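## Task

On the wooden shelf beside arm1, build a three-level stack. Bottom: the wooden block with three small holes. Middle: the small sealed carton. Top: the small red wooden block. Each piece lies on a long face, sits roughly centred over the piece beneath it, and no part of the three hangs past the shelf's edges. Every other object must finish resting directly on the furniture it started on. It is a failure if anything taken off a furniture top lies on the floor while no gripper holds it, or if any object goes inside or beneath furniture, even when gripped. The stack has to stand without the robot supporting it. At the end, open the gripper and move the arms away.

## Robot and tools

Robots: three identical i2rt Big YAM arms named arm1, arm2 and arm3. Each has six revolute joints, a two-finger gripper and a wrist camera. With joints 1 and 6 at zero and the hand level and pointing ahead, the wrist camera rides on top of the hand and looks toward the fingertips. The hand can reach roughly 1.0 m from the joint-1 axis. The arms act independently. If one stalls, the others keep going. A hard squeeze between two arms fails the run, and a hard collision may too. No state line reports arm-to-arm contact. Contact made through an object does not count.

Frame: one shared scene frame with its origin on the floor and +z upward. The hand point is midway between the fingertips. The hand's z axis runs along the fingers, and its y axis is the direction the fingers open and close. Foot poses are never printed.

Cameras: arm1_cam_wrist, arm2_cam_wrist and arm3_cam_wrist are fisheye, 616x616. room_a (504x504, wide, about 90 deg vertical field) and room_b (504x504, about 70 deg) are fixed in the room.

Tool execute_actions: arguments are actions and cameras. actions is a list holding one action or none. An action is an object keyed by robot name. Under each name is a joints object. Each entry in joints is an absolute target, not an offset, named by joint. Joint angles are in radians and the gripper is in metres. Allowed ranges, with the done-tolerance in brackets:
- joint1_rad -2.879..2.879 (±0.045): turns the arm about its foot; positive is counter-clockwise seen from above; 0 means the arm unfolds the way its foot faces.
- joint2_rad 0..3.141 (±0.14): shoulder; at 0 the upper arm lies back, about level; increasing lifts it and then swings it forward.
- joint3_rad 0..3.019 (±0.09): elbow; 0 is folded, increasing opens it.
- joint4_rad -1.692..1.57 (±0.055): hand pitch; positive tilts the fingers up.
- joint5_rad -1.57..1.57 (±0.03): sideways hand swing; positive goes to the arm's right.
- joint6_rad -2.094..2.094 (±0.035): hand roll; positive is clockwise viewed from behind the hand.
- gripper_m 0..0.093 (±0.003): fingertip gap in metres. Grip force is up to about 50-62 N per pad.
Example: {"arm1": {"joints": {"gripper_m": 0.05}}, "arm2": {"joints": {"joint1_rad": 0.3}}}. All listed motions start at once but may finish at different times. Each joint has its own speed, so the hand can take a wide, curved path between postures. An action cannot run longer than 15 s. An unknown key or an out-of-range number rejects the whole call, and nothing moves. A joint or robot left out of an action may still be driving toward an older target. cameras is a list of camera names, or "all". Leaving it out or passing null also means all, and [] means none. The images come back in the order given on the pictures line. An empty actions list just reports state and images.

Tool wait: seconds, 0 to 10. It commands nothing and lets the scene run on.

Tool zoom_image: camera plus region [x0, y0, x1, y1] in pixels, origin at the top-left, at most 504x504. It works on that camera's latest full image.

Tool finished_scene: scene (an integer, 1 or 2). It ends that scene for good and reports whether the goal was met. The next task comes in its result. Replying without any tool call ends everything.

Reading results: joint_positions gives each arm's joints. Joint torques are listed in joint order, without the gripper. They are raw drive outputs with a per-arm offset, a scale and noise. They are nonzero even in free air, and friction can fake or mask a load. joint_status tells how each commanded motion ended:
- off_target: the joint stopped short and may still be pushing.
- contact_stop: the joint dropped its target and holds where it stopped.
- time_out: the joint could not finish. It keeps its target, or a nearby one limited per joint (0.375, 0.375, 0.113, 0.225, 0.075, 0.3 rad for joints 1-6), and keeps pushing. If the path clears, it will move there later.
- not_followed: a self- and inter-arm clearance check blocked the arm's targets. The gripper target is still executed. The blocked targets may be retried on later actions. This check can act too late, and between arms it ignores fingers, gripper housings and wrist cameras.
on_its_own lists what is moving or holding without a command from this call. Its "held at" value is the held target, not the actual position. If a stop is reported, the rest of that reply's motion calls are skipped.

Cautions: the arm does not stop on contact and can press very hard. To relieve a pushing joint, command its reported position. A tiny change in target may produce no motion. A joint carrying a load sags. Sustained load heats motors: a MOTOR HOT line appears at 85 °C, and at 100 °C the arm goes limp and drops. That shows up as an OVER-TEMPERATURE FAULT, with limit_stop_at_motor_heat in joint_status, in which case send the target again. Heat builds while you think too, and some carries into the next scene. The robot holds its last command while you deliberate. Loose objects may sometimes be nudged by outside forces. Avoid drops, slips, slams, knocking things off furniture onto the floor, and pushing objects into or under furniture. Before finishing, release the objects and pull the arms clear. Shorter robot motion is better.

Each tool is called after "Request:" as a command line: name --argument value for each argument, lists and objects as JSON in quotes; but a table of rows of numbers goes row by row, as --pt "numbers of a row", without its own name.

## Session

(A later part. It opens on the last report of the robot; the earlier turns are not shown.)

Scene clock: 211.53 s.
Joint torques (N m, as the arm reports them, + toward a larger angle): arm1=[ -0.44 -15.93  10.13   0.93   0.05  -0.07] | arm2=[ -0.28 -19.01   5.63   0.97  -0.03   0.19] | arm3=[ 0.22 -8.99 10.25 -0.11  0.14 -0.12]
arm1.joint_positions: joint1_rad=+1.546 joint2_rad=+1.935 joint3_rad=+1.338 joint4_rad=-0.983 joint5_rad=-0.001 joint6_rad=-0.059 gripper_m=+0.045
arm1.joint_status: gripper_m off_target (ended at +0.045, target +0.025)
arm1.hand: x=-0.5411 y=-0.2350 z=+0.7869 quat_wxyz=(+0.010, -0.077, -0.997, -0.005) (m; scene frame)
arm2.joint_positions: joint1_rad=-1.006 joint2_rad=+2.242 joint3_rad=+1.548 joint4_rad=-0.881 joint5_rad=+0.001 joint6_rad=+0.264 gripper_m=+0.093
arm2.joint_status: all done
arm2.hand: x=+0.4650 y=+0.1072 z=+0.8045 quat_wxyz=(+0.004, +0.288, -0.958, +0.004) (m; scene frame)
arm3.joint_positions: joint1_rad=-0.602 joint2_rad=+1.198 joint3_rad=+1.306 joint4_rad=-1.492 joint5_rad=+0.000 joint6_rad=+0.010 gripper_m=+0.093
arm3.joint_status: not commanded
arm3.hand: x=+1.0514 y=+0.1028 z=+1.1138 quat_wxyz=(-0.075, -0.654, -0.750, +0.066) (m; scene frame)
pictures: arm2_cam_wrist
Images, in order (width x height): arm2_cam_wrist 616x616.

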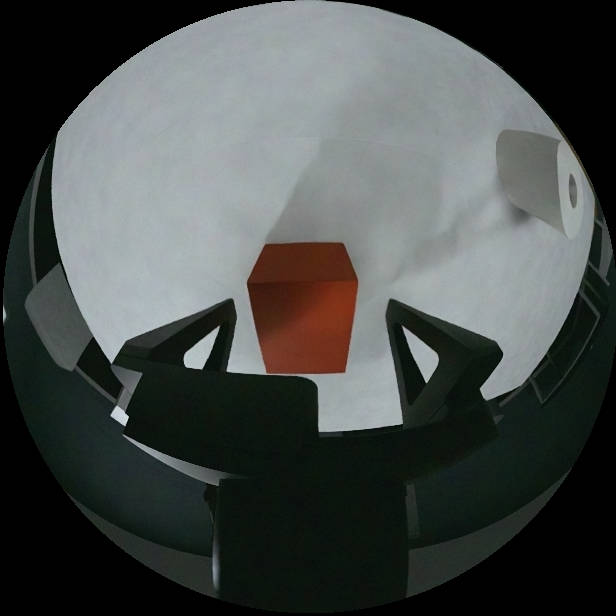

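Request:
execute_actions --actions '[{"arm1":{"joints":{"joint2_rad":1.82,"joint3_rad":1.4,"joint4_rad":-1.15}},"arm2":{"joints":{"gripper_m":0.025}}}]' --cameras '[]'

Request:
execute_actions --actions '[{"arm1":{"joints":{"joint1_rad":-0.075,"joint6_rad":0.07}},"arm2":{"joints":{"joint2_rad":2.07,"joint4_rad":-1.06}}}]' --cameras '["arm1_cam_wrist","room_a"]'

Scene clock: 219.43 s.
Joint torques (N m, as the arm reports them, + toward a larger angle): arm1=[ -0.47 -14.09  13.17  -0.22   0.05  -0.07] | arm2=[ -0.98 -18.44   5.54   0.96  -0.03   0.16] | arm3=[ 0.21 -9.01 10.24 -0.1   0.14 -0.12]
arm1.joint_positions: joint1_rad=+1.546 joint2_rad=+1.814 joint3_rad=+1.361 joint4_rad=-1.137 joint5_rad=-0.001 joint6_rad=-0.059 gripper_m=+0.045
arm1.joint_status: all done
arm1.hand: x=-0.5564 y=-0.2321 z=+0.8560 quat_wxyz=(+0.015, -0.077, -0.997, -0.006) (m; scene frame)
arm2.joint_positions: joint1_rad=-1.006 joint2_rad=+2.242 joint3_rad=+1.548 joint4_rad=-0.881 joint5_rad=+0.001 joint6_rad=+0.264 gripper_m=+0.045
arm2.joint_status: gripper_m off_target (ended at +0.045, target +0.025)
arm2.hand: x=+0.4650 y=+0.1073 z=+0.8045 quat_wxyz=(+0.003, +0.288, -0.958, +0.004) (m; scene frame)
arm3.joint_positions: joint1_rad=-0.602 joint2_rad=+1.198 joint3_rad=+1.306 joint4_rad=-1.492 joint5_rad=+0.000 joint6_rad=+0.010 gripper_m=+0.093
arm3.joint_status: not commanded
arm3.hand: x=+1.0514 y=+0.1028 z=+1.1138 quat_wxyz=(-0.075, -0.654, -0.750, +0.066) (m; scene frame)
pictures: none
No camera images: the call's "cameras" was empty. Leave "cameras" out to get every camera's image.

Scene clock: 221.30 s.
Joint torques (N m, as the arm reports them, + toward a larger angle): arm1=[  0.4  -14.06  12.62  -0.17  -0.07   0.02] | arm2=[ -0.51 -16.97   6.61  -0.4   -0.01   0.13] | arm3=[ 0.22 -9.   10.24 -0.1   0.14 -0.12]
arm1.joint_positions: joint1_rad=-0.084 joint2_rad=+1.814 joint3_rad=+1.369 joint4_rad=-1.137 joint5_rad=+0.002 joint6_rad=+0.064 gripper_m=+0.045
arm1.joint_status: all done
arm1.hand: x=-1.2027 y=-0.6242 z=+0.8623 quat_wxyz=(+0.011, -0.815, -0.579, -0.002) (m; scene frame)
arm2.joint_positions: joint1_rad=-1.006 joint2_rad=+2.064 joint3_rad=+1.544 joint4_rad=-1.045 joint5_rad=+0.001 joint6_rad=+0.264 gripper_m=+0.045
arm2.joint_status: all done
arm2.hand: x=+0.4593 y=+0.1011 z=+0.9067 quat_wxyz=(-0.001, +0.288, -0.958, +0.001) (m; scene frame)
arm3.joint_positions: joint1_rad=-0.602 joint2_rad=+1.198 joint3_rad=+1.306 joint4_rad=-1.492 joint5_rad=+0.000 joint6_rad=+0.010 gripper_m=+0.093
arm3.joint_status: not commanded
arm3.hand: x=+1.0514 y=+0.1028 z=+1.1138 quat_wxyz=(-0.075, -0.654, -0.750, +0.066) (m; scene frame)
pictures: arm1_cam_wrist, room_a
Images, in order (width x height): arm1_cam_wrist 616x616, room_a 504x504.

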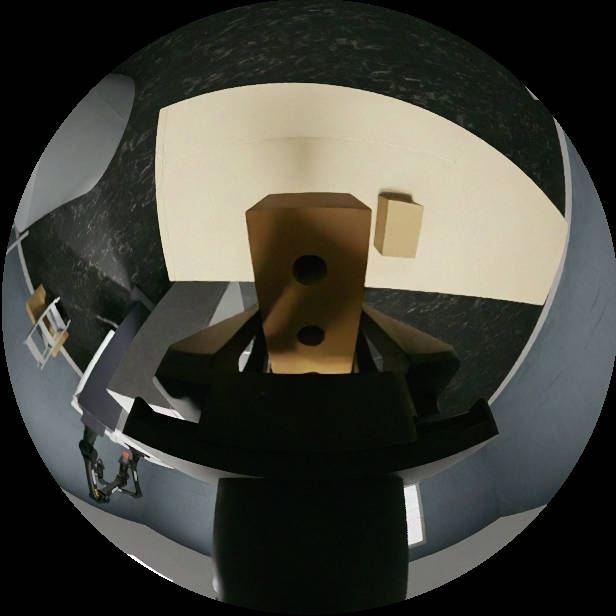

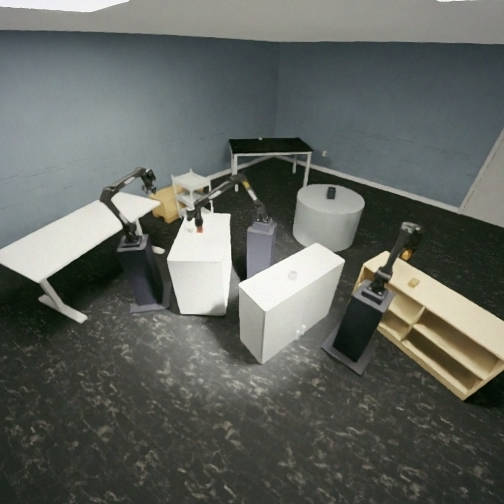

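Request:
execute_actions --actions '[{"arm1":{"joints":{"joint2_rad":2.235,"joint4_rad":-0.675}},"arm2":{"joints":{"joint1_rad":1.13,"joint6_rad":0}}}]' --cameras '["arm1_cam_wrist"]'

Scene clock: 230.03 s.
Joint torques (N m, as the arm reports them, + toward a larger angle): arm1=[  0.38 -18.27   9.53   1.32  -0.06   0.04] | arm2=[ -0.98 -16.88   6.62  -0.41   0.02   0.01] | arm3=[ 0.19 -8.99 10.24 -0.11  0.14 -0.13]
arm1.joint_positions: joint1_rad=-0.083 joint2_rad=+2.244 joint3_rad=+1.375 joint4_rad=-0.696 joint5_rad=+0.002 joint6_rad=+0.062 gripper_m=+0.045
arm1.joint_status: all done
arm1.hand: x=-1.2150 y=-0.6590 z=+0.6370 quat_wxyz=(+0.006, -0.814, -0.580, +0.005) (m; scene frame)
arm2.joint_positions: joint1_rad=+1.133 joint2_rad=+2.065 joint3_rad=+1.544 joint4_rad=-1.045 joint5_rad=+0.000 joint6_rad=+0.007 gripper_m=+0.045
arm2.joint_status: all done
arm2.hand: x=-0.5207 y=-0.2523 z=+0.9098 quat_wxyz=(+0.003, +0.997, -0.081, -0.003) (m; scene frame)
arm3.joint_positions: joint1_rad=-0.602 joint2_rad=+1.198 joint3_rad=+1.306 joint4_rad=-1.492 joint5_rad=+0.000 joint6_rad=+0.010 gripper_m=+0.093
arm3.joint_status: not commanded
arm3.hand: x=+1.0514 y=+0.1028 z=+1.1138 quat_wxyz=(-0.075, -0.654, -0.750, +0.066) (m; scene frame)
pictures: arm1_cam_wrist
Images, in order (width x height): arm1_cam_wrist 616x616.

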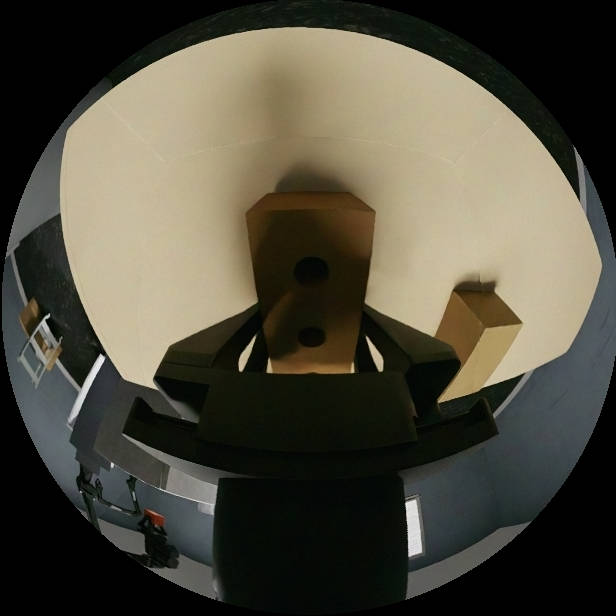

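Request:
execute_actions --actions '[{"arm1":{"joints":{"joint2_rad":2.29,"joint4_rad":-0.66}},"arm2":{"joints":{"joint2_rad":2.235,"joint4_rad":-0.84}}}]' --cameras '[]'

Scene clock: 235.70 s.
Joint torques (N m, as the arm reports them, + toward a larger angle): arm1=[  0.42 -14.     9.52   1.73  -0.06   0.04] | arm2=[ -0.32 -20.01   5.95   0.94   0.02   0.03] | arm3=[ 0.22 -9.01 10.24 -0.1   0.14 -0.12]
arm1.joint_positions: joint1_rad=-0.083 joint2_rad=+2.245 joint3_rad=+1.375 joint4_rad=-0.691 joint5_rad=+0.002 joint6_rad=+0.062 gripper_m=+0.045
arm1.joint_status: all done
arm1.hand: x=-1.2153 y=-0.6601 z=+0.6366 quat_wxyz=(+0.004, -0.814, -0.580, +0.007) (m; scene frame)
arm2.joint_positions: joint1_rad=+1.133 joint2_rad=+2.268 joint3_rad=+1.542 joint4_rad=-0.857 joint5_rad=+0.000 joint6_rad=+0.007 gripper_m=+0.045
arm2.joint_status: all done
arm2.hand: x=-0.5267 y=-0.2520 z=+0.7919 quat_wxyz=(+0.003, +0.997, -0.081, +0.005) (m; scene frame)
arm3.joint_positions: joint1_rad=-0.602 joint2_rad=+1.198 joint3_rad=+1.306 joint4_rad=-1.492 joint5_rad=+0.000 joint6_rad=+0.010 gripper_m=+0.093
arm3.joint_status: not commanded
arm3.hand: x=+1.0514 y=+0.1028 z=+1.1138 quat_wxyz=(-0.075, -0.654, -0.750, +0.066) (m; scene frame)
pictures: none
No camera images: the call's "cameras" was empty. Leave "cameras" out to get every camera's image.

Request:
execute_actions --actions '[{"arm1":{"joints":{"joint2_rad":2.235,"joint4_rad":-0.695,"gripper_m":0.093}},"arm2":{"joints":{"joint2_rad":2.3}}}]' --cameras '["arm1_cam_wrist"]'

Scene clock: 241.53 s.
Joint torques (N m, as the arm reports them, + toward a larger angle): arm1=[  0.42 -18.22   9.54   0.25  -0.06   0.04] | arm2=[ -0.4  -16.77   5.88   0.7    0.    -0.01] | arm3=[ 0.22 -9.01 10.24 -0.1   0.14 -0.13]
arm1.joint_positions: joint1_rad=-0.083 joint2_rad=+2.244 joint3_rad=+1.375 joint4_rad=-0.691 joint5_rad=+0.002 joint6_rad=+0.062 gripper_m=+0.093
arm1.joint_status: all done
arm1.hand: x=-1.2154 y=-0.6605 z=+0.6374 quat_wxyz=(+0.004, -0.815, -0.580, +0.007) (m; scene frame)
arm2.joint_positions: joint1_rad=+1.133 joint2_rad=+2.278 joint3_rad=+1.542 joint4_rad=-0.852 joint5_rad=+0.000 joint6_rad=+0.007 gripper_m=+0.045
arm2.joint_status: all done
arm2.hand: x=-0.5252 y=-0.2523 z=+0.7860 quat_wxyz=(+0.004, +0.997, -0.081, +0.008) (m; scene frame)
arm3.joint_positions: joint1_rad=-0.602 joint2_rad=+1.198 joint3_rad=+1.306 joint4_rad=-1.492 joint5_rad=+0.000 joint6_rad=+0.010 gripper_m=+0.093
arm3.joint_status: not commanded
arm3.hand: x=+1.0514 y=+0.1028 z=+1.1138 quat_wxyz=(-0.075, -0.654, -0.750, +0.066) (m; scene frame)
pictures: arm1_cam_wrist
Images, in order (width x height): arm1_cam_wrist 616x616.

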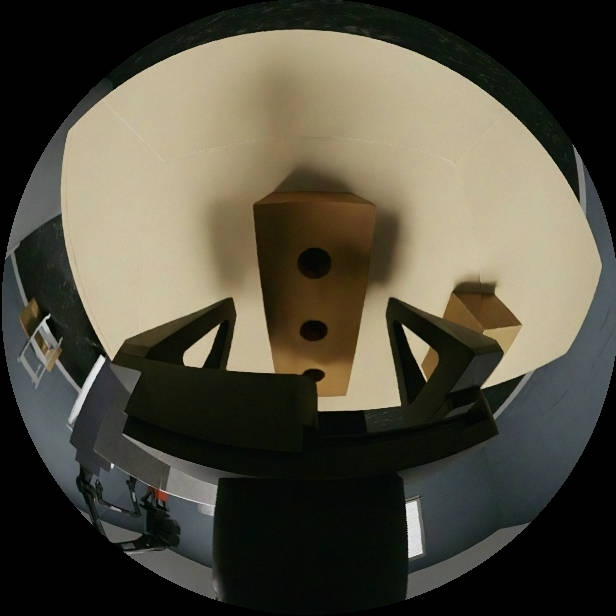

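Request:
execute_actions --actions '[{"arm1":{"joints":{"joint2_rad":2.11,"joint4_rad":-0.85}},"arm2":{"joints":{"joint2_rad":2.27,"gripper_m":0.093}}}]' --cameras '[]'

Request:
execute_actions --actions '[{"arm1":{"joints":{"joint1_rad":-0.372,"joint2_rad":2.02,"joint3_rad":1.25,"joint4_rad":-0.775,"joint6_rad":-0.238}},"arm2":{"joints":{"joint2_rad":2.02,"joint4_rad":-1.1}}}]' --cameras '["arm1_cam_wrist"]'

Scene clock: 255.03 s.
Joint torques (N m, as the arm reports them, + toward a larger angle): arm1=[  0.4  -14.84  10.44  -0.11  -0.06   0.03] | arm2=[ -0.45 -18.86   5.97   0.75   0.03   0.04] | arm3=[ 0.18 -8.99 10.24 -0.1   0.14 -0.12]
arm1.joint_positions: joint1_rad=-0.083 joint2_rad=+2.086 joint3_rad=+1.378 joint4_rad=-0.836 joint5_rad=+0.002 joint6_rad=+0.062 gripper_m=+0.093
arm1.joint_status: all done
arm1.hand: x=-1.2156 y=-0.6651 z=+0.7232 quat_wxyz=(-0.001, -0.814, -0.580, +0.013) (m; scene frame)
arm2.joint_positions: joint1_rad=+1.133 joint2_rad=+2.278 joint3_rad=+1.542 joint4_rad=-0.852 joint5_rad=+0.000 joint6_rad=+0.007 gripper_m=+0.093
arm2.joint_status: all done
arm2.hand: x=-0.5252 y=-0.2523 z=+0.7860 quat_wxyz=(+0.004, +0.997, -0.081, +0.008) (m; scene frame)
arm3.joint_positions: joint1_rad=-0.602 joint2_rad=+1.198 joint3_rad=+1.306 joint4_rad=-1.492 joint5_rad=+0.000 joint6_rad=+0.010 gripper_m=+0.093
arm3.joint_status: not commanded
arm3.hand: x=+1.0514 y=+0.1028 z=+1.1138 quat_wxyz=(-0.075, -0.654, -0.750, +0.066) (m; scene frame)
pictures: none
No camera images: the call's "cameras" was empty. Leave "cameras" out to get every camera's image.

Scene clock: 256.37 s.
Joint torques (N m, as the arm reports them, + toward a larger angle): arm1=[ -0.33 -15.71   7.64   1.03  -0.08  -0.09] | arm2=[ -0.46 -16.5    7.11  -0.37   0.02   0.  ] | arm3=[ 0.17 -9.02 10.25 -0.1   0.14 -0.12]
arm1.joint_positions: joint1_rad=-0.372 joint2_rad=+2.020 joint3_rad=+1.257 joint4_rad=-0.789 joint5_rad=+0.002 joint6_rad=-0.230 gripper_m=+0.093
arm1.joint_status: all done
arm1.hand: x=-1.3446 y=-0.5687 z=+0.7248 quat_wxyz=(+0.004, -0.813, -0.581, +0.011) (m; scene frame)
arm2.joint_positions: joint1_rad=+1.133 joint2_rad=+2.011 joint3_rad=+1.542 joint4_rad=-1.085 joint5_rad=+0.000 joint6_rad=+0.007 gripper_m=+0.093
arm2.joint_status: all done
arm2.hand: x=-0.5161 y=-0.2528 z=+0.9394 quat_wxyz=(+0.002, +0.997, -0.081, -0.009) (m; scene frame)
arm3.joint_positions: joint1_rad=-0.602 joint2_rad=+1.198 joint3_rad=+1.306 joint4_rad=-1.492 joint5_rad=+0.000 joint6_rad=+0.010 gripper_m=+0.093
arm3.joint_status: not commanded
arm3.hand: x=+1.0514 y=+0.1028 z=+1.1138 quat_wxyz=(-0.075, -0.654, -0.750, +0.066) (m; scene frame)
pictures: arm1_cam_wrist
Images, in order (width x height): arm1_cam_wrist 616x616.

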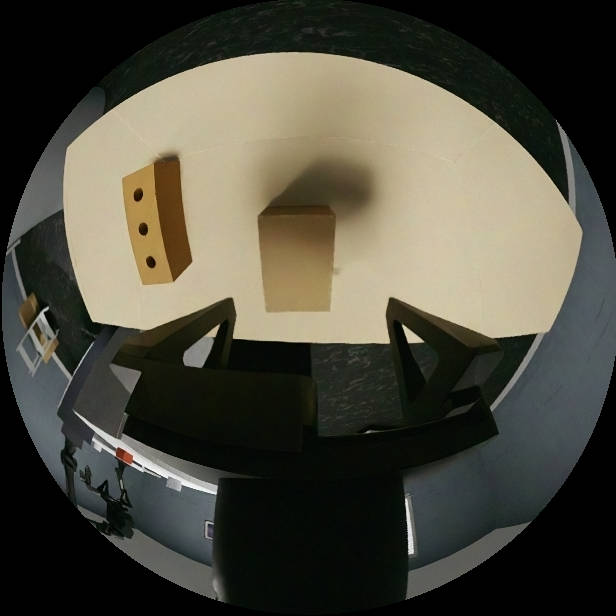

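Request:
execute_actions --actions '[{"arm1":{"joints":{"joint1_rad":-0.345,"joint2_rad":2.185,"joint3_rad":1.228,"joint4_rad":-0.603}},"arm2":{"joints":{"joint1_rad":0.0,"joint2_rad":1.4,"joint3_rad":1.3}}}]' --cameras '["arm1_cam_wrist"]'

Scene clock: 266.70 s.
Joint torques (N m, as the arm reports them, + toward a larger angle): arm1=[  0.35 -16.1    7.33   0.99  -0.08  -0.09] | arm2=[ -0.03 -10.52   7.61   0.43  -0.04   0.02] | arm3=[ 0.22 -9.01 10.25 -0.11  0.14 -0.12]
arm1.joint_positions: joint1_rad=-0.353 joint2_rad=+2.187 joint3_rad=+1.220 joint4_rad=-0.617 joint5_rad=+0.002 joint6_rad=-0.230 gripper_m=+0.093
arm1.joint_status: all done
arm1.hand: x=-1.3274 y=-0.5572 z=+0.6324 quat_wxyz=(+0.010, -0.808, -0.589, -0.004) (m; scene frame)
arm2.joint_positions: joint1_rad=-0.004 joint2_rad=+1.394 joint3_rad=+1.305 joint4_rad=-1.087 joint5_rad=+0.001 joint6_rad=+0.006 gripper_m=+0.093
arm2.joint_status: all done
arm2.hand: x=-0.0699 y=+0.1354 z=+1.1654 quat_wxyz=(-0.115, +0.781, -0.593, -0.156) (m; scene frame)
arm3.joint_positions: joint1_rad=-0.602 joint2_rad=+1.198 joint3_rad=+1.306 joint4_rad=-1.492 joint5_rad=+0.000 joint6_rad=+0.010 gripper_m=+0.093
arm3.joint_status: not commanded
arm3.hand: x=+1.0514 y=+0.1028 z=+1.1138 quat_wxyz=(-0.075, -0.654, -0.750, +0.066) (m; scene frame)
pictures: arm1_cam_wrist
Images, in order (width x height): arm1_cam_wrist 616x616.

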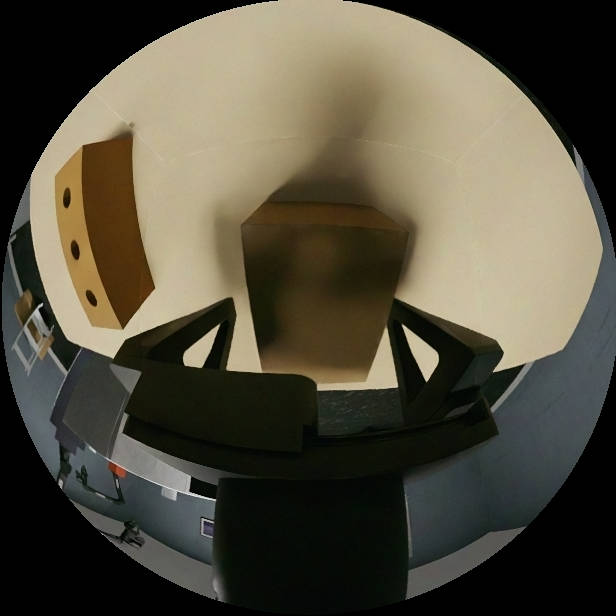

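Request:
execute_actions --actions '[{"arm1":{"joints":{"gripper_m":0.04}}}]' --cameras '[]'

Request:
execute_actions --actions '[{"arm1":{"joints":{"joint2_rad":2.05,"joint3_rad":1.3,"joint4_rad":-0.81}}}]' --cameras '["arm1_cam_wrist"]'

Scene clock: 275.90 s.
Joint torques (N m, as the arm reports them, + toward a larger angle): arm1=[  0.36 -16.19   7.32   0.96  -0.07  -0.08] | arm2=[  0.4  -10.19   7.55   0.52  -0.05   0.  ] | arm3=[ 0.2  -9.01 10.25 -0.1   0.14 -0.12]
arm1.joint_positions: joint1_rad=-0.353 joint2_rad=+2.187 joint3_rad=+1.220 joint4_rad=-0.617 joint5_rad=+0.002 joint6_rad=-0.231 gripper_m=+0.059
arm1.joint_status: gripper_m off_target (ended at +0.059, target +0.040)
arm1.hand: x=-1.3274 y=-0.5573 z=+0.6324 quat_wxyz=(+0.010, -0.808, -0.590, -0.004) (m; scene frame)
arm2.joint_positions: joint1_rad=-0.004 joint2_rad=+1.394 joint3_rad=+1.305 joint4_rad=-1.087 joint5_rad=+0.001 joint6_rad=+0.006 gripper_m=+0.093
arm2.joint_status: not commanded
arm2.hand: x=-0.0699 y=+0.1354 z=+1.1654 quat_wxyz=(-0.115, +0.781, -0.593, -0.156) (m; scene frame)
arm3.joint_positions: joint1_rad=-0.602 joint2_rad=+1.198 joint3_rad=+1.306 joint4_rad=-1.492 joint5_rad=+0.000 joint6_rad=+0.010 gripper_m=+0.093
arm3.joint_status: not commanded
arm3.hand: x=+1.0514 y=+0.1028 z=+1.1138 quat_wxyz=(-0.075, -0.654, -0.750, +0.066) (m; scene frame)
pictures: none
No camera images: the call's "cameras" was empty. Leave "cameras" out to get every camera's image.

Scene clock: 276.90 s.
Joint torques (N m, as the arm reports them, + toward a larger angle): arm1=[  0.35 -14.61  10.02  -0.09  -0.07  -0.08] | arm2=[  0.41 -10.45   7.46   0.52  -0.01   0.01] | arm3=[ 0.22 -8.99 10.25 -0.1   0.14 -0.12]
arm1.joint_positions: joint1_rad=-0.353 joint2_rad=+2.033 joint3_rad=+1.280 joint4_rad=-0.797 joint5_rad=+0.002 joint6_rad=-0.231 gripper_m=+0.059
arm1.joint_status: all done
arm1.hand: x=-1.3396 y=-0.5800 z=+0.7247 quat_wxyz=(+0.003, -0.808, -0.590, +0.012) (m; scene frame)
arm2.joint_positions: joint1_rad=-0.004 joint2_rad=+1.394 joint3_rad=+1.305 joint4_rad=-1.087 joint5_rad=+0.001 joint6_rad=+0.006 gripper_m=+0.093
arm2.joint_status: not commanded
arm2.hand: x=-0.0699 y=+0.1354 z=+1.1654 quat_wxyz=(-0.115, +0.781, -0.593, -0.156) (m; scene frame)
arm3.joint_positions: joint1_rad=-0.602 joint2_rad=+1.198 joint3_rad=+1.306 joint4_rad=-1.492 joint5_rad=+0.000 joint6_rad=+0.010 gripper_m=+0.093
arm3.joint_status: not commanded
arm3.hand: x=+1.0514 y=+0.1028 z=+1.1138 quat_wxyz=(-0.075, -0.654, -0.750, +0.066) (m; scene frame)
pictures: arm1_cam_wrist
Images, in order (width x height): arm1_cam_wrist 616x616.

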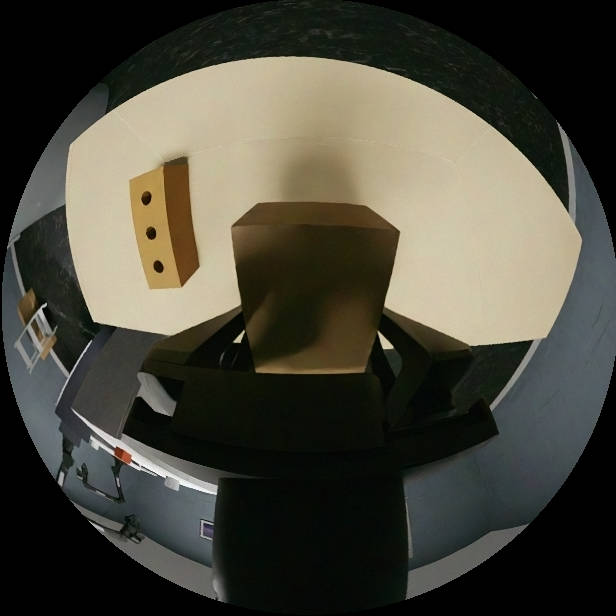

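Request:
execute_actions --actions '[{"arm1":{"joints":{"joint1_rad":-0.08,"joint2_rad":2.12,"joint3_rad":1.365,"joint6_rad":0.068}}}]' --cameras '["arm1_cam_wrist"]'

Scene clock: 283.00 s.
Joint torques (N m, as the arm reports them, + toward a larger angle): arm1=[ -0.1  -15.88  11.07  -0.05   0.09   0.05] | arm2=[  0.23 -10.4    7.4    0.49  -0.02   0.03] | arm3=[ 0.23 -9.02 10.25 -0.1   0.14 -0.13]
arm1.joint_positions: joint1_rad=-0.082 joint2_rad=+2.111 joint3_rad=+1.330 joint4_rad=-0.799 joint5_rad=-0.002 joint6_rad=+0.059 gripper_m=+0.059
arm1.joint_status: all done
arm1.hand: x=-1.2088 y=-0.6452 z=+0.6961 quat_wxyz=(+0.009, -0.813, -0.582, -0.002) (m; scene frame)
arm2.joint_positions: joint1_rad=-0.004 joint2_rad=+1.394 joint3_rad=+1.305 joint4_rad=-1.087 joint5_rad=+0.001 joint6_rad=+0.006 gripper_m=+0.093
arm2.joint_status: not commanded
arm2.hand: x=-0.0699 y=+0.1354 z=+1.1654 quat_wxyz=(-0.115, +0.781, -0.593, -0.156) (m; scene frame)
arm3.joint_positions: joint1_rad=-0.602 joint2_rad=+1.198 joint3_rad=+1.306 joint4_rad=-1.492 joint5_rad=+0.000 joint6_rad=+0.010 gripper_m=+0.093
arm3.joint_status: not commanded
arm3.hand: x=+1.0514 y=+0.1028 z=+1.1138 quat_wxyz=(-0.075, -0.654, -0.750, +0.066) (m; scene frame)
pictures: arm1_cam_wrist
Images, in order (width x height): arm1_cam_wrist 616x616.

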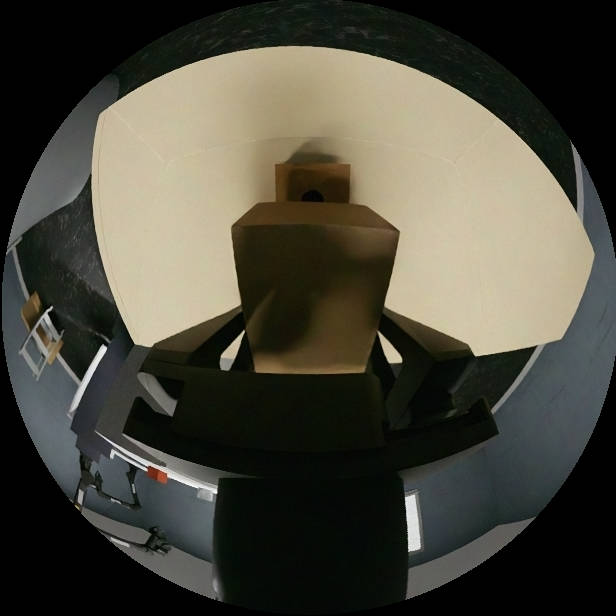

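Request:
execute_actions --actions '[{"arm1":{"joints":{"joint2_rad":2.165,"joint4_rad":-0.72}}}]' --cameras '["arm1_cam_wrist"]'

Scene clock: 288.77 s.
Joint torques (N m, as the arm reports them, + toward a larger angle): arm1=[ -0.05 -15.    10.65   1.44   0.1    0.04] | arm2=[  0.15 -10.22   7.58   0.45  -0.02   0.01] | arm3=[ 0.22 -9.01 10.24 -0.11  0.14 -0.12]
arm1.joint_positions: joint1_rad=-0.082 joint2_rad=+2.141 joint3_rad=+1.333 joint4_rad=-0.743 joint5_rad=-0.001 joint6_rad=+0.060 gripper_m=+0.059
arm1.joint_status: all done
arm1.hand: x=-1.2113 y=-0.6532 z=+0.6813 quat_wxyz=(+0.000, -0.813, -0.582, +0.009) (m; scene frame)
arm2.joint_positions: joint1_rad=-0.004 joint2_rad=+1.394 joint3_rad=+1.305 joint4_rad=-1.087 joint5_rad=+0.001 joint6_rad=+0.006 gripper_m=+0.093
arm2.joint_status: not commanded
arm2.hand: x=-0.0699 y=+0.1354 z=+1.1654 quat_wxyz=(-0.115, +0.781, -0.593, -0.156) (m; scene frame)
arm3.joint_positions: joint1_rad=-0.602 joint2_rad=+1.198 joint3_rad=+1.306 joint4_rad=-1.492 joint5_rad=+0.000 joint6_rad=+0.010 gripper_m=+0.093
arm3.joint_status: not commanded
arm3.hand: x=+1.0514 y=+0.1028 z=+1.1138 quat_wxyz=(-0.075, -0.654, -0.750, +0.066) (m; scene frame)
pictures: arm1_cam_wrist
Images, in order (width x height): arm1_cam_wrist 616x616.

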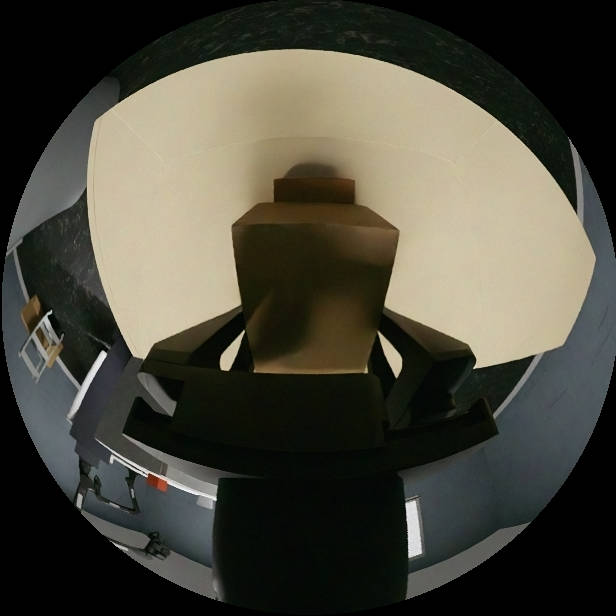

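Request:
execute_actions --actions '[{"arm1":{"joints":{"joint2_rad":2.135,"joint4_rad":-0.745,"gripper_m":0.093}}}]' --cameras '[]'

Request:
execute_actions --actions '[{"arm1":{"joints":{"joint2_rad":1.93,"joint4_rad":-0.98}}}]' --cameras '["arm1_cam_wrist"]'

Request:
execute_actions --actions '[{"arm1":{"joints":{"joint1_rad":1.54,"joint2_rad":1.83,"joint3_rad":1.46,"joint4_rad":-1.2,"joint6_rad":-0.075}}}]' --cameras '["arm1_cam_wrist"]'

Scene clock: 300.70 s.
Joint torques (N m, as the arm reports them, + toward a larger angle): arm1=[ -0.05 -17.09  10.66   0.37   0.08   0.03] | arm2=[ -0.11 -10.27   7.5    0.39   0.01  -0.02] | arm3=[ 0.23 -9.   10.24 -0.1   0.14 -0.13]
arm1.joint_positions: joint1_rad=-0.082 joint2_rad=+2.140 joint3_rad=+1.333 joint4_rad=-0.743 joint5_rad=-0.001 joint6_rad=+0.060 gripper_m=+0.093
arm1.joint_status: all done
arm1.hand: x=-1.2113 y=-0.6532 z=+0.6815 quat_wxyz=(+0.000, -0.813, -0.582, +0.009) (m; scene frame)
arm2.joint_positions: joint1_rad=-0.004 joint2_rad=+1.394 joint3_rad=+1.305 joint4_rad=-1.087 joint5_rad=+0.001 joint6_rad=+0.006 gripper_m=+0.093
arm2.joint_status: not commanded
arm2.hand: x=-0.0699 y=+0.1354 z=+1.1654 quat_wxyz=(-0.115, +0.781, -0.593, -0.156) (m; scene frame)
arm3.joint_positions: joint1_rad=-0.602 joint2_rad=+1.198 joint3_rad=+1.306 joint4_rad=-1.492 joint5_rad=+0.000 joint6_rad=+0.010 gripper_m=+0.093
arm3.joint_status: not commanded
arm3.hand: x=+1.0514 y=+0.1028 z=+1.1138 quat_wxyz=(-0.075, -0.654, -0.750, +0.066) (m; scene frame)
pictures: none
No camera images: the call's "cameras" was empty. Leave "cameras" out to get every camera's image.

Scene clock: 301.90 s.
Joint torques (N m, as the arm reports them, + toward a larger angle): arm1=[ -0.09 -13.58  11.19  -0.07   0.08   0.03] | arm2=[  0.32 -10.29   7.59   0.42  -0.01   0.03] | arm3=[ 0.21 -9.02 10.24 -0.11  0.14 -0.13]
arm1.joint_positions: joint1_rad=-0.082 joint2_rad=+1.906 joint3_rad=+1.346 joint4_rad=-0.966 joint5_rad=-0.001 joint6_rad=+0.060 gripper_m=+0.093
arm1.joint_status: all done
arm1.hand: x=-1.2081 y=-0.6475 z=+0.8078 quat_wxyz=(-0.008, -0.813, -0.581, +0.019) (m; scene frame)
arm2.joint_positions: joint1_rad=-0.004 joint2_rad=+1.394 joint3_rad=+1.305 joint4_rad=-1.087 joint5_rad=+0.001 joint6_rad=+0.006 gripper_m=+0.093
arm2.joint_status: not commanded
arm2.hand: x=-0.0699 y=+0.1354 z=+1.1654 quat_wxyz=(-0.115, +0.781, -0.593, -0.156) (m; scene frame)
arm3.joint_positions: joint1_rad=-0.602 joint2_rad=+1.198 joint3_rad=+1.306 joint4_rad=-1.492 joint5_rad=+0.000 joint6_rad=+0.010 gripper_m=+0.093
arm3.joint_status: not commanded
arm3.hand: x=+1.0514 y=+0.1028 z=+1.1138 quat_wxyz=(-0.075, -0.654, -0.750, +0.066) (m; scene frame)
pictures: arm1_cam_wrist
Images, in order (width x height): arm1_cam_wrist 616x616.

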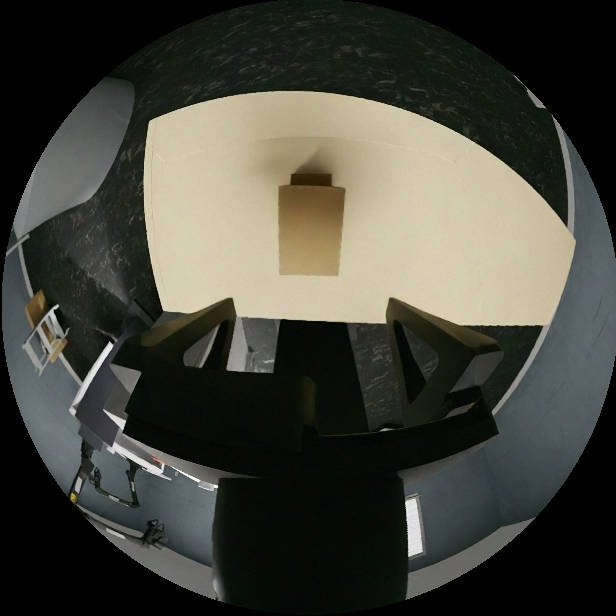

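Scene clock: 303.77 s.
Joint torques (N m, as the arm reports them, + toward a larger angle): arm1=[ -0.53 -14.13  11.78  -0.16   0.05  -0.07] | arm2=[ -0.13 -10.36   7.59   0.54  -0.01  -0.01] | arm3=[ 0.19 -8.99 10.25 -0.1   0.14 -0.13]
arm1.joint_positions: joint1_rad=+1.548 joint2_rad=+1.818 joint3_rad=+1.442 joint4_rad=-1.187 joint5_rad=-0.001 joint6_rad=-0.069 gripper_m=+0.093
arm1.joint_status: all done
arm1.hand: x=-0.5362 y=-0.2352 z=+0.8818 quat_wxyz=(+0.001, -0.070, -0.998, -0.004) (m; scene frame)
arm2.joint_positions: joint1_rad=-0.004 joint2_rad=+1.394 joint3_rad=+1.305 joint4_rad=-1.087 joint5_rad=+0.001 joint6_rad=+0.006 gripper_m=+0.093
arm2.joint_status: not commanded
arm2.hand: x=-0.0699 y=+0.1354 z=+1.1654 quat_wxyz=(-0.115, +0.781, -0.593, -0.156) (m; scene frame)
arm3.joint_positions: joint1_rad=-0.602 joint2_rad=+1.198 joint3_rad=+1.306 joint4_rad=-1.492 joint5_rad=+0.000 joint6_rad=+0.010 gripper_m=+0.093
arm3.joint_status: not commanded
arm3.hand: x=+1.0514 y=+0.1028 z=+1.1138 quat_wxyz=(-0.075, -0.654, -0.750, +0.066) (m; scene frame)
pictures: arm1_cam_wrist
Images, in order (width x height): arm1_cam_wrist 616x616.

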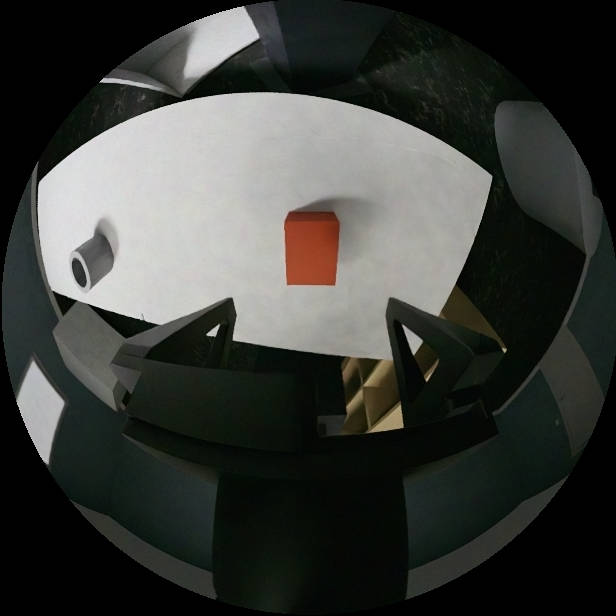

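Request:
execute_actions --actions '[{"arm1":{"joints":{"joint2_rad":1.94,"joint3_rad":1.362,"joint4_rad":-0.968}}}]' --cameras '["arm1_cam_wrist"]'

Scene clock: 310.30 s.
Joint torques (N m, as the arm reports them, + toward a larger angle): arm1=[ -0.52 -16.23   9.99   0.99   0.05  -0.07] | arm2=[  0.36 -10.28   7.44   0.47  -0.01   0.  ] | arm3=[ 0.2  -9.   10.25 -0.1   0.14 -0.12]
arm1.joint_positions: joint1_rad=+1.548 joint2_rad=+1.944 joint3_rad=+1.353 joint4_rad=-0.982 joint5_rad=-0.001 joint6_rad=-0.069 gripper_m=+0.093
arm1.joint_status: all done
arm1.hand: x=-0.5355 y=-0.2347 z=+0.7862 quat_wxyz=(+0.007, -0.070, -0.997, -0.005) (m; scene frame)
arm2.joint_positions: joint1_rad=-0.004 joint2_rad=+1.394 joint3_rad=+1.305 joint4_rad=-1.087 joint5_rad=+0.001 joint6_rad=+0.006 gripper_m=+0.093
arm2.joint_status: not commanded
arm2.hand: x=-0.0699 y=+0.1354 z=+1.1654 quat_wxyz=(-0.115, +0.781, -0.593, -0.156) (m; scene frame)
arm3.joint_positions: joint1_rad=-0.602 joint2_rad=+1.198 joint3_rad=+1.306 joint4_rad=-1.492 joint5_rad=+0.000 joint6_rad=+0.010 gripper_m=+0.093
arm3.joint_status: not commanded
arm3.hand: x=+1.0514 y=+0.1028 z=+1.1138 quat_wxyz=(-0.075, -0.654, -0.750, +0.066) (m; scene frame)
pictures: arm1_cam_wrist
Images, in order (width x height): arm1_cam_wrist 616x616.

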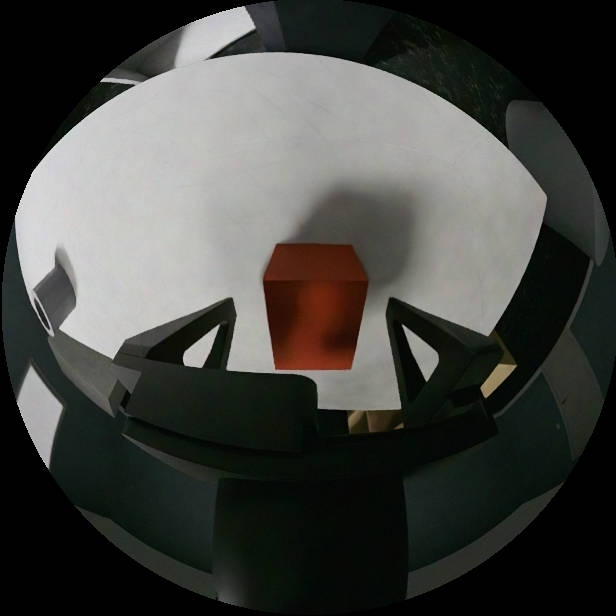

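Request:
execute_actions --actions '[{"arm1":{"joints":{"gripper_m":0.025}}}]' --cameras '[]'

Request:
execute_actions --actions '[{"arm1":{"joints":{"joint2_rad":1.88,"joint3_rad":1.435,"joint4_rad":-1.12}}}]' --cameras '[]'

Request:
execute_actions --actions '[{"arm1":{"joints":{"joint1_rad":-0.075,"joint6_rad":0.07}}}]' --cameras '[]'

Request:
execute_actions --actions '[{"arm1":{"joints":{"joint2_rad":2.04,"joint4_rad":-0.92}}}]' --cameras '["arm1_cam_wrist"]'

Scene clock: 322.17 s.
Joint torques (N m, as the arm reports them, + toward a larger angle): arm1=[ -0.52 -16.17  10.     0.98   0.04  -0.07] | arm2=[  0.19 -10.62   7.61   0.53  -0.05   0.03] | arm3=[ 0.21 -9.   10.25 -0.11  0.14 -0.12]
arm1.joint_positions: joint1_rad=+1.548 joint2_rad=+1.944 joint3_rad=+1.353 joint4_rad=-0.982 joint5_rad=-0.001 joint6_rad=-0.069 gripper_m=+0.044
arm1.joint_status: gripper_m off_target (ended at +0.044, target +0.025)
arm1.hand: x=-0.5355 y=-0.2348 z=+0.7862 quat_wxyz=(+0.007, -0.070, -0.997, -0.004) (m; scene frame)
arm2.joint_positions: joint1_rad=-0.004 joint2_rad=+1.394 joint3_rad=+1.305 joint4_rad=-1.087 joint5_rad=+0.001 joint6_rad=+0.006 gripper_m=+0.093
arm2.joint_status: not commanded
arm2.hand: x=-0.0699 y=+0.1354 z=+1.1654 quat_wxyz=(-0.115, +0.781, -0.593, -0.156) (m; scene frame)
arm3.joint_positions: joint1_rad=-0.602 joint2_rad=+1.198 joint3_rad=+1.306 joint4_rad=-1.492 joint5_rad=+0.000 joint6_rad=+0.010 gripper_m=+0.093
arm3.joint_status: not commanded
arm3.hand: x=+1.0514 y=+0.1028 z=+1.1138 quat_wxyz=(-0.075, -0.654, -0.750, +0.066) (m; scene frame)
pictures: none
No camera images: the call's "cameras" was empty. Leave "cameras" out to get every camera's image.

Scene clock: 323.13 s.
Joint torques (N m, as the arm reports them, + toward a larger angle): arm1=[ -0.53 -15.22  12.94  -0.2    0.04  -0.08] | arm2=[  0.11 -10.59   7.61   0.45  -0.02   0.02] | arm3=[ 0.19 -8.97 10.25 -0.1   0.14 -0.12]
arm1.joint_positions: joint1_rad=+1.548 joint2_rad=+1.875 joint3_rad=+1.398 joint4_rad=-1.107 joint5_rad=-0.001 joint6_rad=-0.069 gripper_m=+0.044
arm1.joint_status: all done
arm1.hand: x=-0.5382 y=-0.2345 z=+0.8372 quat_wxyz=(+0.012, -0.070, -0.997, -0.005) (m; scene frame)
arm2.joint_positions: joint1_rad=-0.004 joint2_rad=+1.394 joint3_rad=+1.305 joint4_rad=-1.087 joint5_rad=+0.001 joint6_rad=+0.006 gripper_m=+0.093
arm2.joint_status: not commanded
arm2.hand: x=-0.0699 y=+0.1354 z=+1.1654 quat_wxyz=(-0.115, +0.781, -0.593, -0.156) (m; scene frame)
arm3.joint_positions: joint1_rad=-0.602 joint2_rad=+1.198 joint3_rad=+1.306 joint4_rad=-1.492 joint5_rad=+0.000 joint6_rad=+0.010 gripper_m=+0.093
arm3.joint_status: not commanded
arm3.hand: x=+1.0514 y=+0.1028 z=+1.1138 quat_wxyz=(-0.075, -0.654, -0.750, +0.066) (m; scene frame)
pictures: none
No camera images: the call's "cameras" was empty. Leave "cameras" out to get every camera's image.

Scene clock: 325.00 s.
Joint torques (N m, as the arm reports them, + toward a larger angle): arm1=[  0.4  -15.02  11.95  -0.15  -0.06   0.02] | arm2=[  0.09 -10.56   7.49   0.39  -0.04  -0.02] | arm3=[ 0.19 -9.03 10.25 -0.1   0.14 -0.13]
arm1.joint_positions: joint1_rad=-0.084 joint2_rad=+1.875 joint3_rad=+1.410 joint4_rad=-1.107 joint5_rad=+0.002 joint6_rad=+0.064 gripper_m=+0.044
arm1.joint_status: all done
arm1.hand: x=-1.2083 y=-0.6438 z=+0.8450 quat_wxyz=(+0.008, -0.815, -0.579, +0.002) (m; scene frame)
arm2.joint_positions: joint1_rad=-0.004 joint2_rad=+1.394 joint3_rad=+1.305 joint4_rad=-1.087 joint5_rad=+0.001 joint6_rad=+0.006 gripper_m=+0.093
arm2.joint_status: not commanded
arm2.hand: x=-0.0699 y=+0.1354 z=+1.1654 quat_wxyz=(-0.115, +0.781, -0.593, -0.156) (m; scene frame)
arm3.joint_positions: joint1_rad=-0.602 joint2_rad=+1.198 joint3_rad=+1.306 joint4_rad=-1.492 joint5_rad=+0.000 joint6_rad=+0.010 gripper_m=+0.093
arm3.joint_status: not commanded
arm3.hand: x=+1.0514 y=+0.1028 z=+1.1138 quat_wxyz=(-0.075, -0.654, -0.750, +0.066) (m; scene frame)
pictures: none
No camera images: the call's "cameras" was empty. Leave "cameras" out to get every camera's image.

Scene clock: 326.03 s.
Joint torques (N m, as the arm reports them, + toward a larger angle): arm1=[  0.53 -17.63  11.05   0.99  -0.06   0.02] | arm2=[  0.33 -10.43   7.4    0.37  -0.03   0.01] | arm3=[ 0.19 -9.01 10.25 -0.11  0.14 -0.13]
arm1.joint_positions: joint1_rad=-0.084 joint2_rad=+2.050 joint3_rad=+1.410 joint4_rad=-0.934 joint5_rad=+0.002 joint6_rad=+0.064 gripper_m=+0.044
arm1.joint_status: all done
arm1.hand: x=-1.2149 y=-0.6633 z=+0.7518 quat_wxyz=(+0.008, -0.815, -0.579, +0.001) (m; scene frame)
arm2.joint_positions: joint1_rad=-0.004 joint2_rad=+1.394 joint3_rad=+1.305 joint4_rad=-1.087 joint5_rad=+0.001 joint6_rad=+0.006 gripper_m=+0.093
arm2.joint_status: not commanded
arm2.hand: x=-0.0699 y=+0.1354 z=+1.1654 quat_wxyz=(-0.115, +0.781, -0.593, -0.156) (m; scene frame)
arm3.joint_positions: joint1_rad=-0.602 joint2_rad=+1.198 joint3_rad=+1.306 joint4_rad=-1.492 joint5_rad=+0.000 joint6_rad=+0.010 gripper_m=+0.093
arm3.joint_status: not commanded
arm3.hand: x=+1.0514 y=+0.1028 z=+1.1138 quat_wxyz=(-0.075, -0.654, -0.750, +0.066) (m; scene frame)
pictures: arm1_cam_wrist
Images, in order (width x height): arm1_cam_wrist 616x616.

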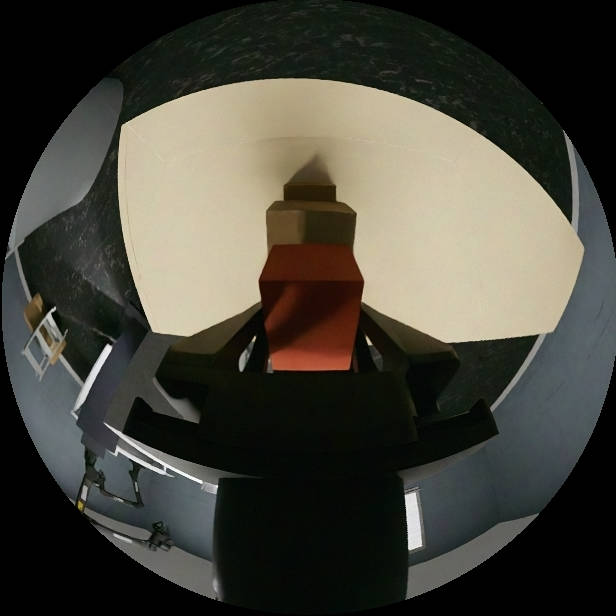

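Request:
execute_actions --actions '[]' --cameras '["arm1_cam_wrist","room_a"]'

Scene clock: 345.20 s.
Joint torques (N m, as the arm reports them, + toward a larger angle): arm1=[  0.43 -17.66  11.03   1.    -0.06   0.02] | arm2=[  0.16 -10.71   7.51   0.46  -0.05   0.  ] | arm3=[ 0.2  -8.98 10.25 -0.1   0.14 -0.12]
arm1.joint_positions: joint1_rad=-0.084 joint2_rad=+2.050 joint3_rad=+1.410 joint4_rad=-0.934 joint5_rad=+0.002 joint6_rad=+0.064 gripper_m=+0.044
arm1.joint_status: all done
arm1.hand: x=-1.2149 y=-0.6633 z=+0.7518 quat_wxyz=(+0.008, -0.815, -0.579, +0.001) (m; scene frame)
arm2.joint_positions: joint1_rad=-0.004 joint2_rad=+1.394 joint3_rad=+1.305 joint4_rad=-1.087 joint5_rad=+0.001 joint6_rad=+0.006 gripper_m=+0.093
arm2.joint_status: not commanded
arm2.hand: x=-0.0699 y=+0.1354 z=+1.1654 quat_wxyz=(-0.115, +0.781, -0.593, -0.156) (m; scene frame)
arm3.joint_positions: joint1_rad=-0.602 joint2_rad=+1.198 joint3_rad=+1.306 joint4_rad=-1.492 joint5_rad=+0.000 joint6_rad=+0.010 gripper_m=+0.093
arm3.joint_status: not commanded
arm3.hand: x=+1.0514 y=+0.1028 z=+1.1138 quat_wxyz=(-0.075, -0.654, -0.750, +0.066) (m; scene frame)
pictures: arm1_cam_wrist, room_a
Images, in order (width x height): arm1_cam_wrist 616x616, room_a 504x504.

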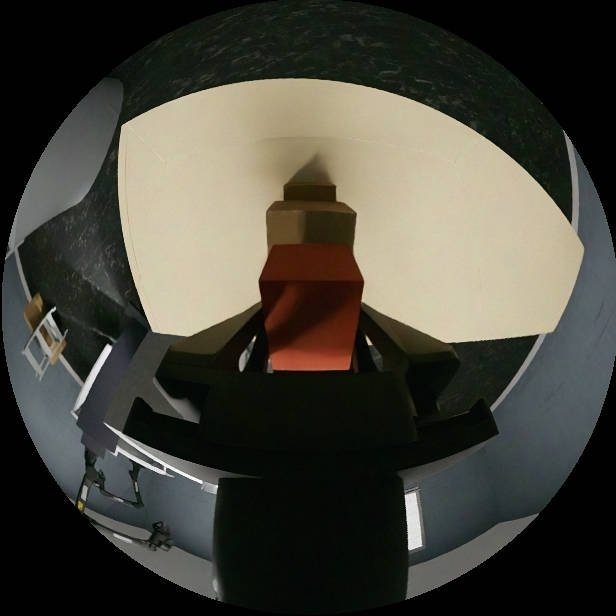

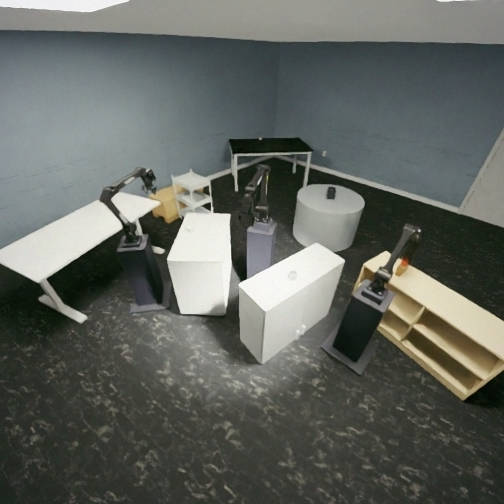

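Request:
execute_actions --actions '[{"arm1":{"joints":{"joint2_rad":2.10,"joint4_rad":-0.885}}}]' --cameras '["arm1_cam_wrist","room_a"]'

Request:
zoom_image --camera "room_a" --region '[350, 220, 450, 320]'

Scene clock: 350.00 s.
Joint torques (N m, as the arm reports them, + toward a larger angle): arm1=[  0.49 -15.68  10.81   1.    -0.06   0.02] | arm2=[  0.41 -10.64   7.46   0.44  -0.05   0.04] | arm3=[ 0.2  -8.99 10.25 -0.1   0.14 -0.12]
arm1.joint_positions: joint1_rad=-0.084 joint2_rad=+2.083 joint3_rad=+1.410 joint4_rad=-0.899 joint5_rad=+0.002 joint6_rad=+0.064 gripper_m=+0.044
arm1.joint_status: all done
arm1.hand: x=-1.2158 y=-0.6659 z=+0.7340 quat_wxyz=(+0.007, -0.815, -0.579, +0.002) (m; scene frame)
arm2.joint_positions: joint1_rad=-0.004 joint2_rad=+1.394 joint3_rad=+1.305 joint4_rad=-1.087 joint5_rad=+0.001 joint6_rad=+0.006 gripper_m=+0.093
arm2.joint_status: not commanded
arm2.hand: x=-0.0699 y=+0.1354 z=+1.1654 quat_wxyz=(-0.115, +0.781, -0.593, -0.156) (m; scene frame)
arm3.joint_positions: joint1_rad=-0.602 joint2_rad=+1.198 joint3_rad=+1.306 joint4_rad=-1.492 joint5_rad=+0.000 joint6_rad=+0.010 gripper_m=+0.093
arm3.joint_status: not commanded
arm3.hand: x=+1.0514 y=+0.1028 z=+1.1138 quat_wxyz=(-0.075, -0.654, -0.750, +0.066) (m; scene frame)
pictures: arm1_cam_wrist, room_a
Images, in order (width x height): arm1_cam_wrist 616x616, room_a 504x504.

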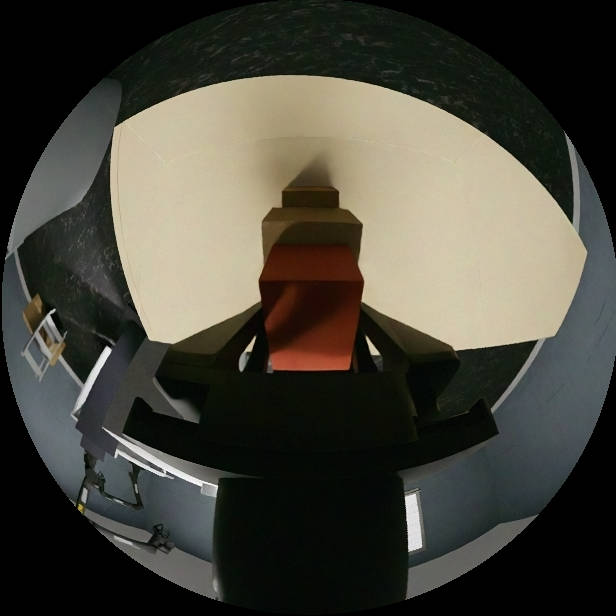

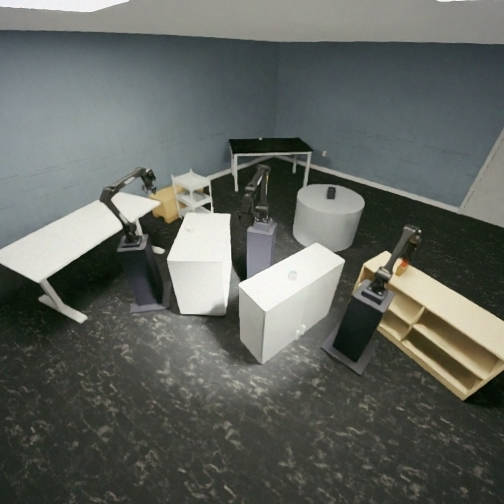

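Region (350, 220, 450, 320) of room_a's 504x504 image, scaled by 5.040, with more detail than that image has.

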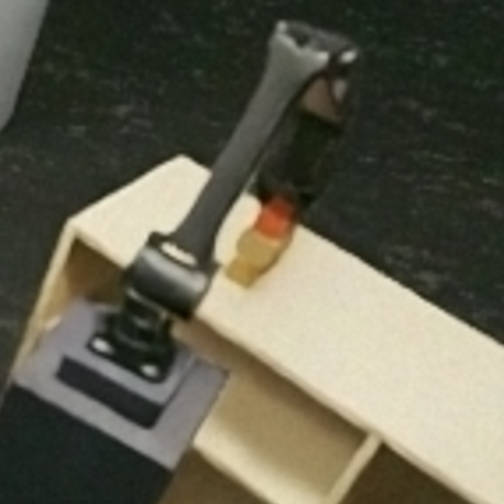

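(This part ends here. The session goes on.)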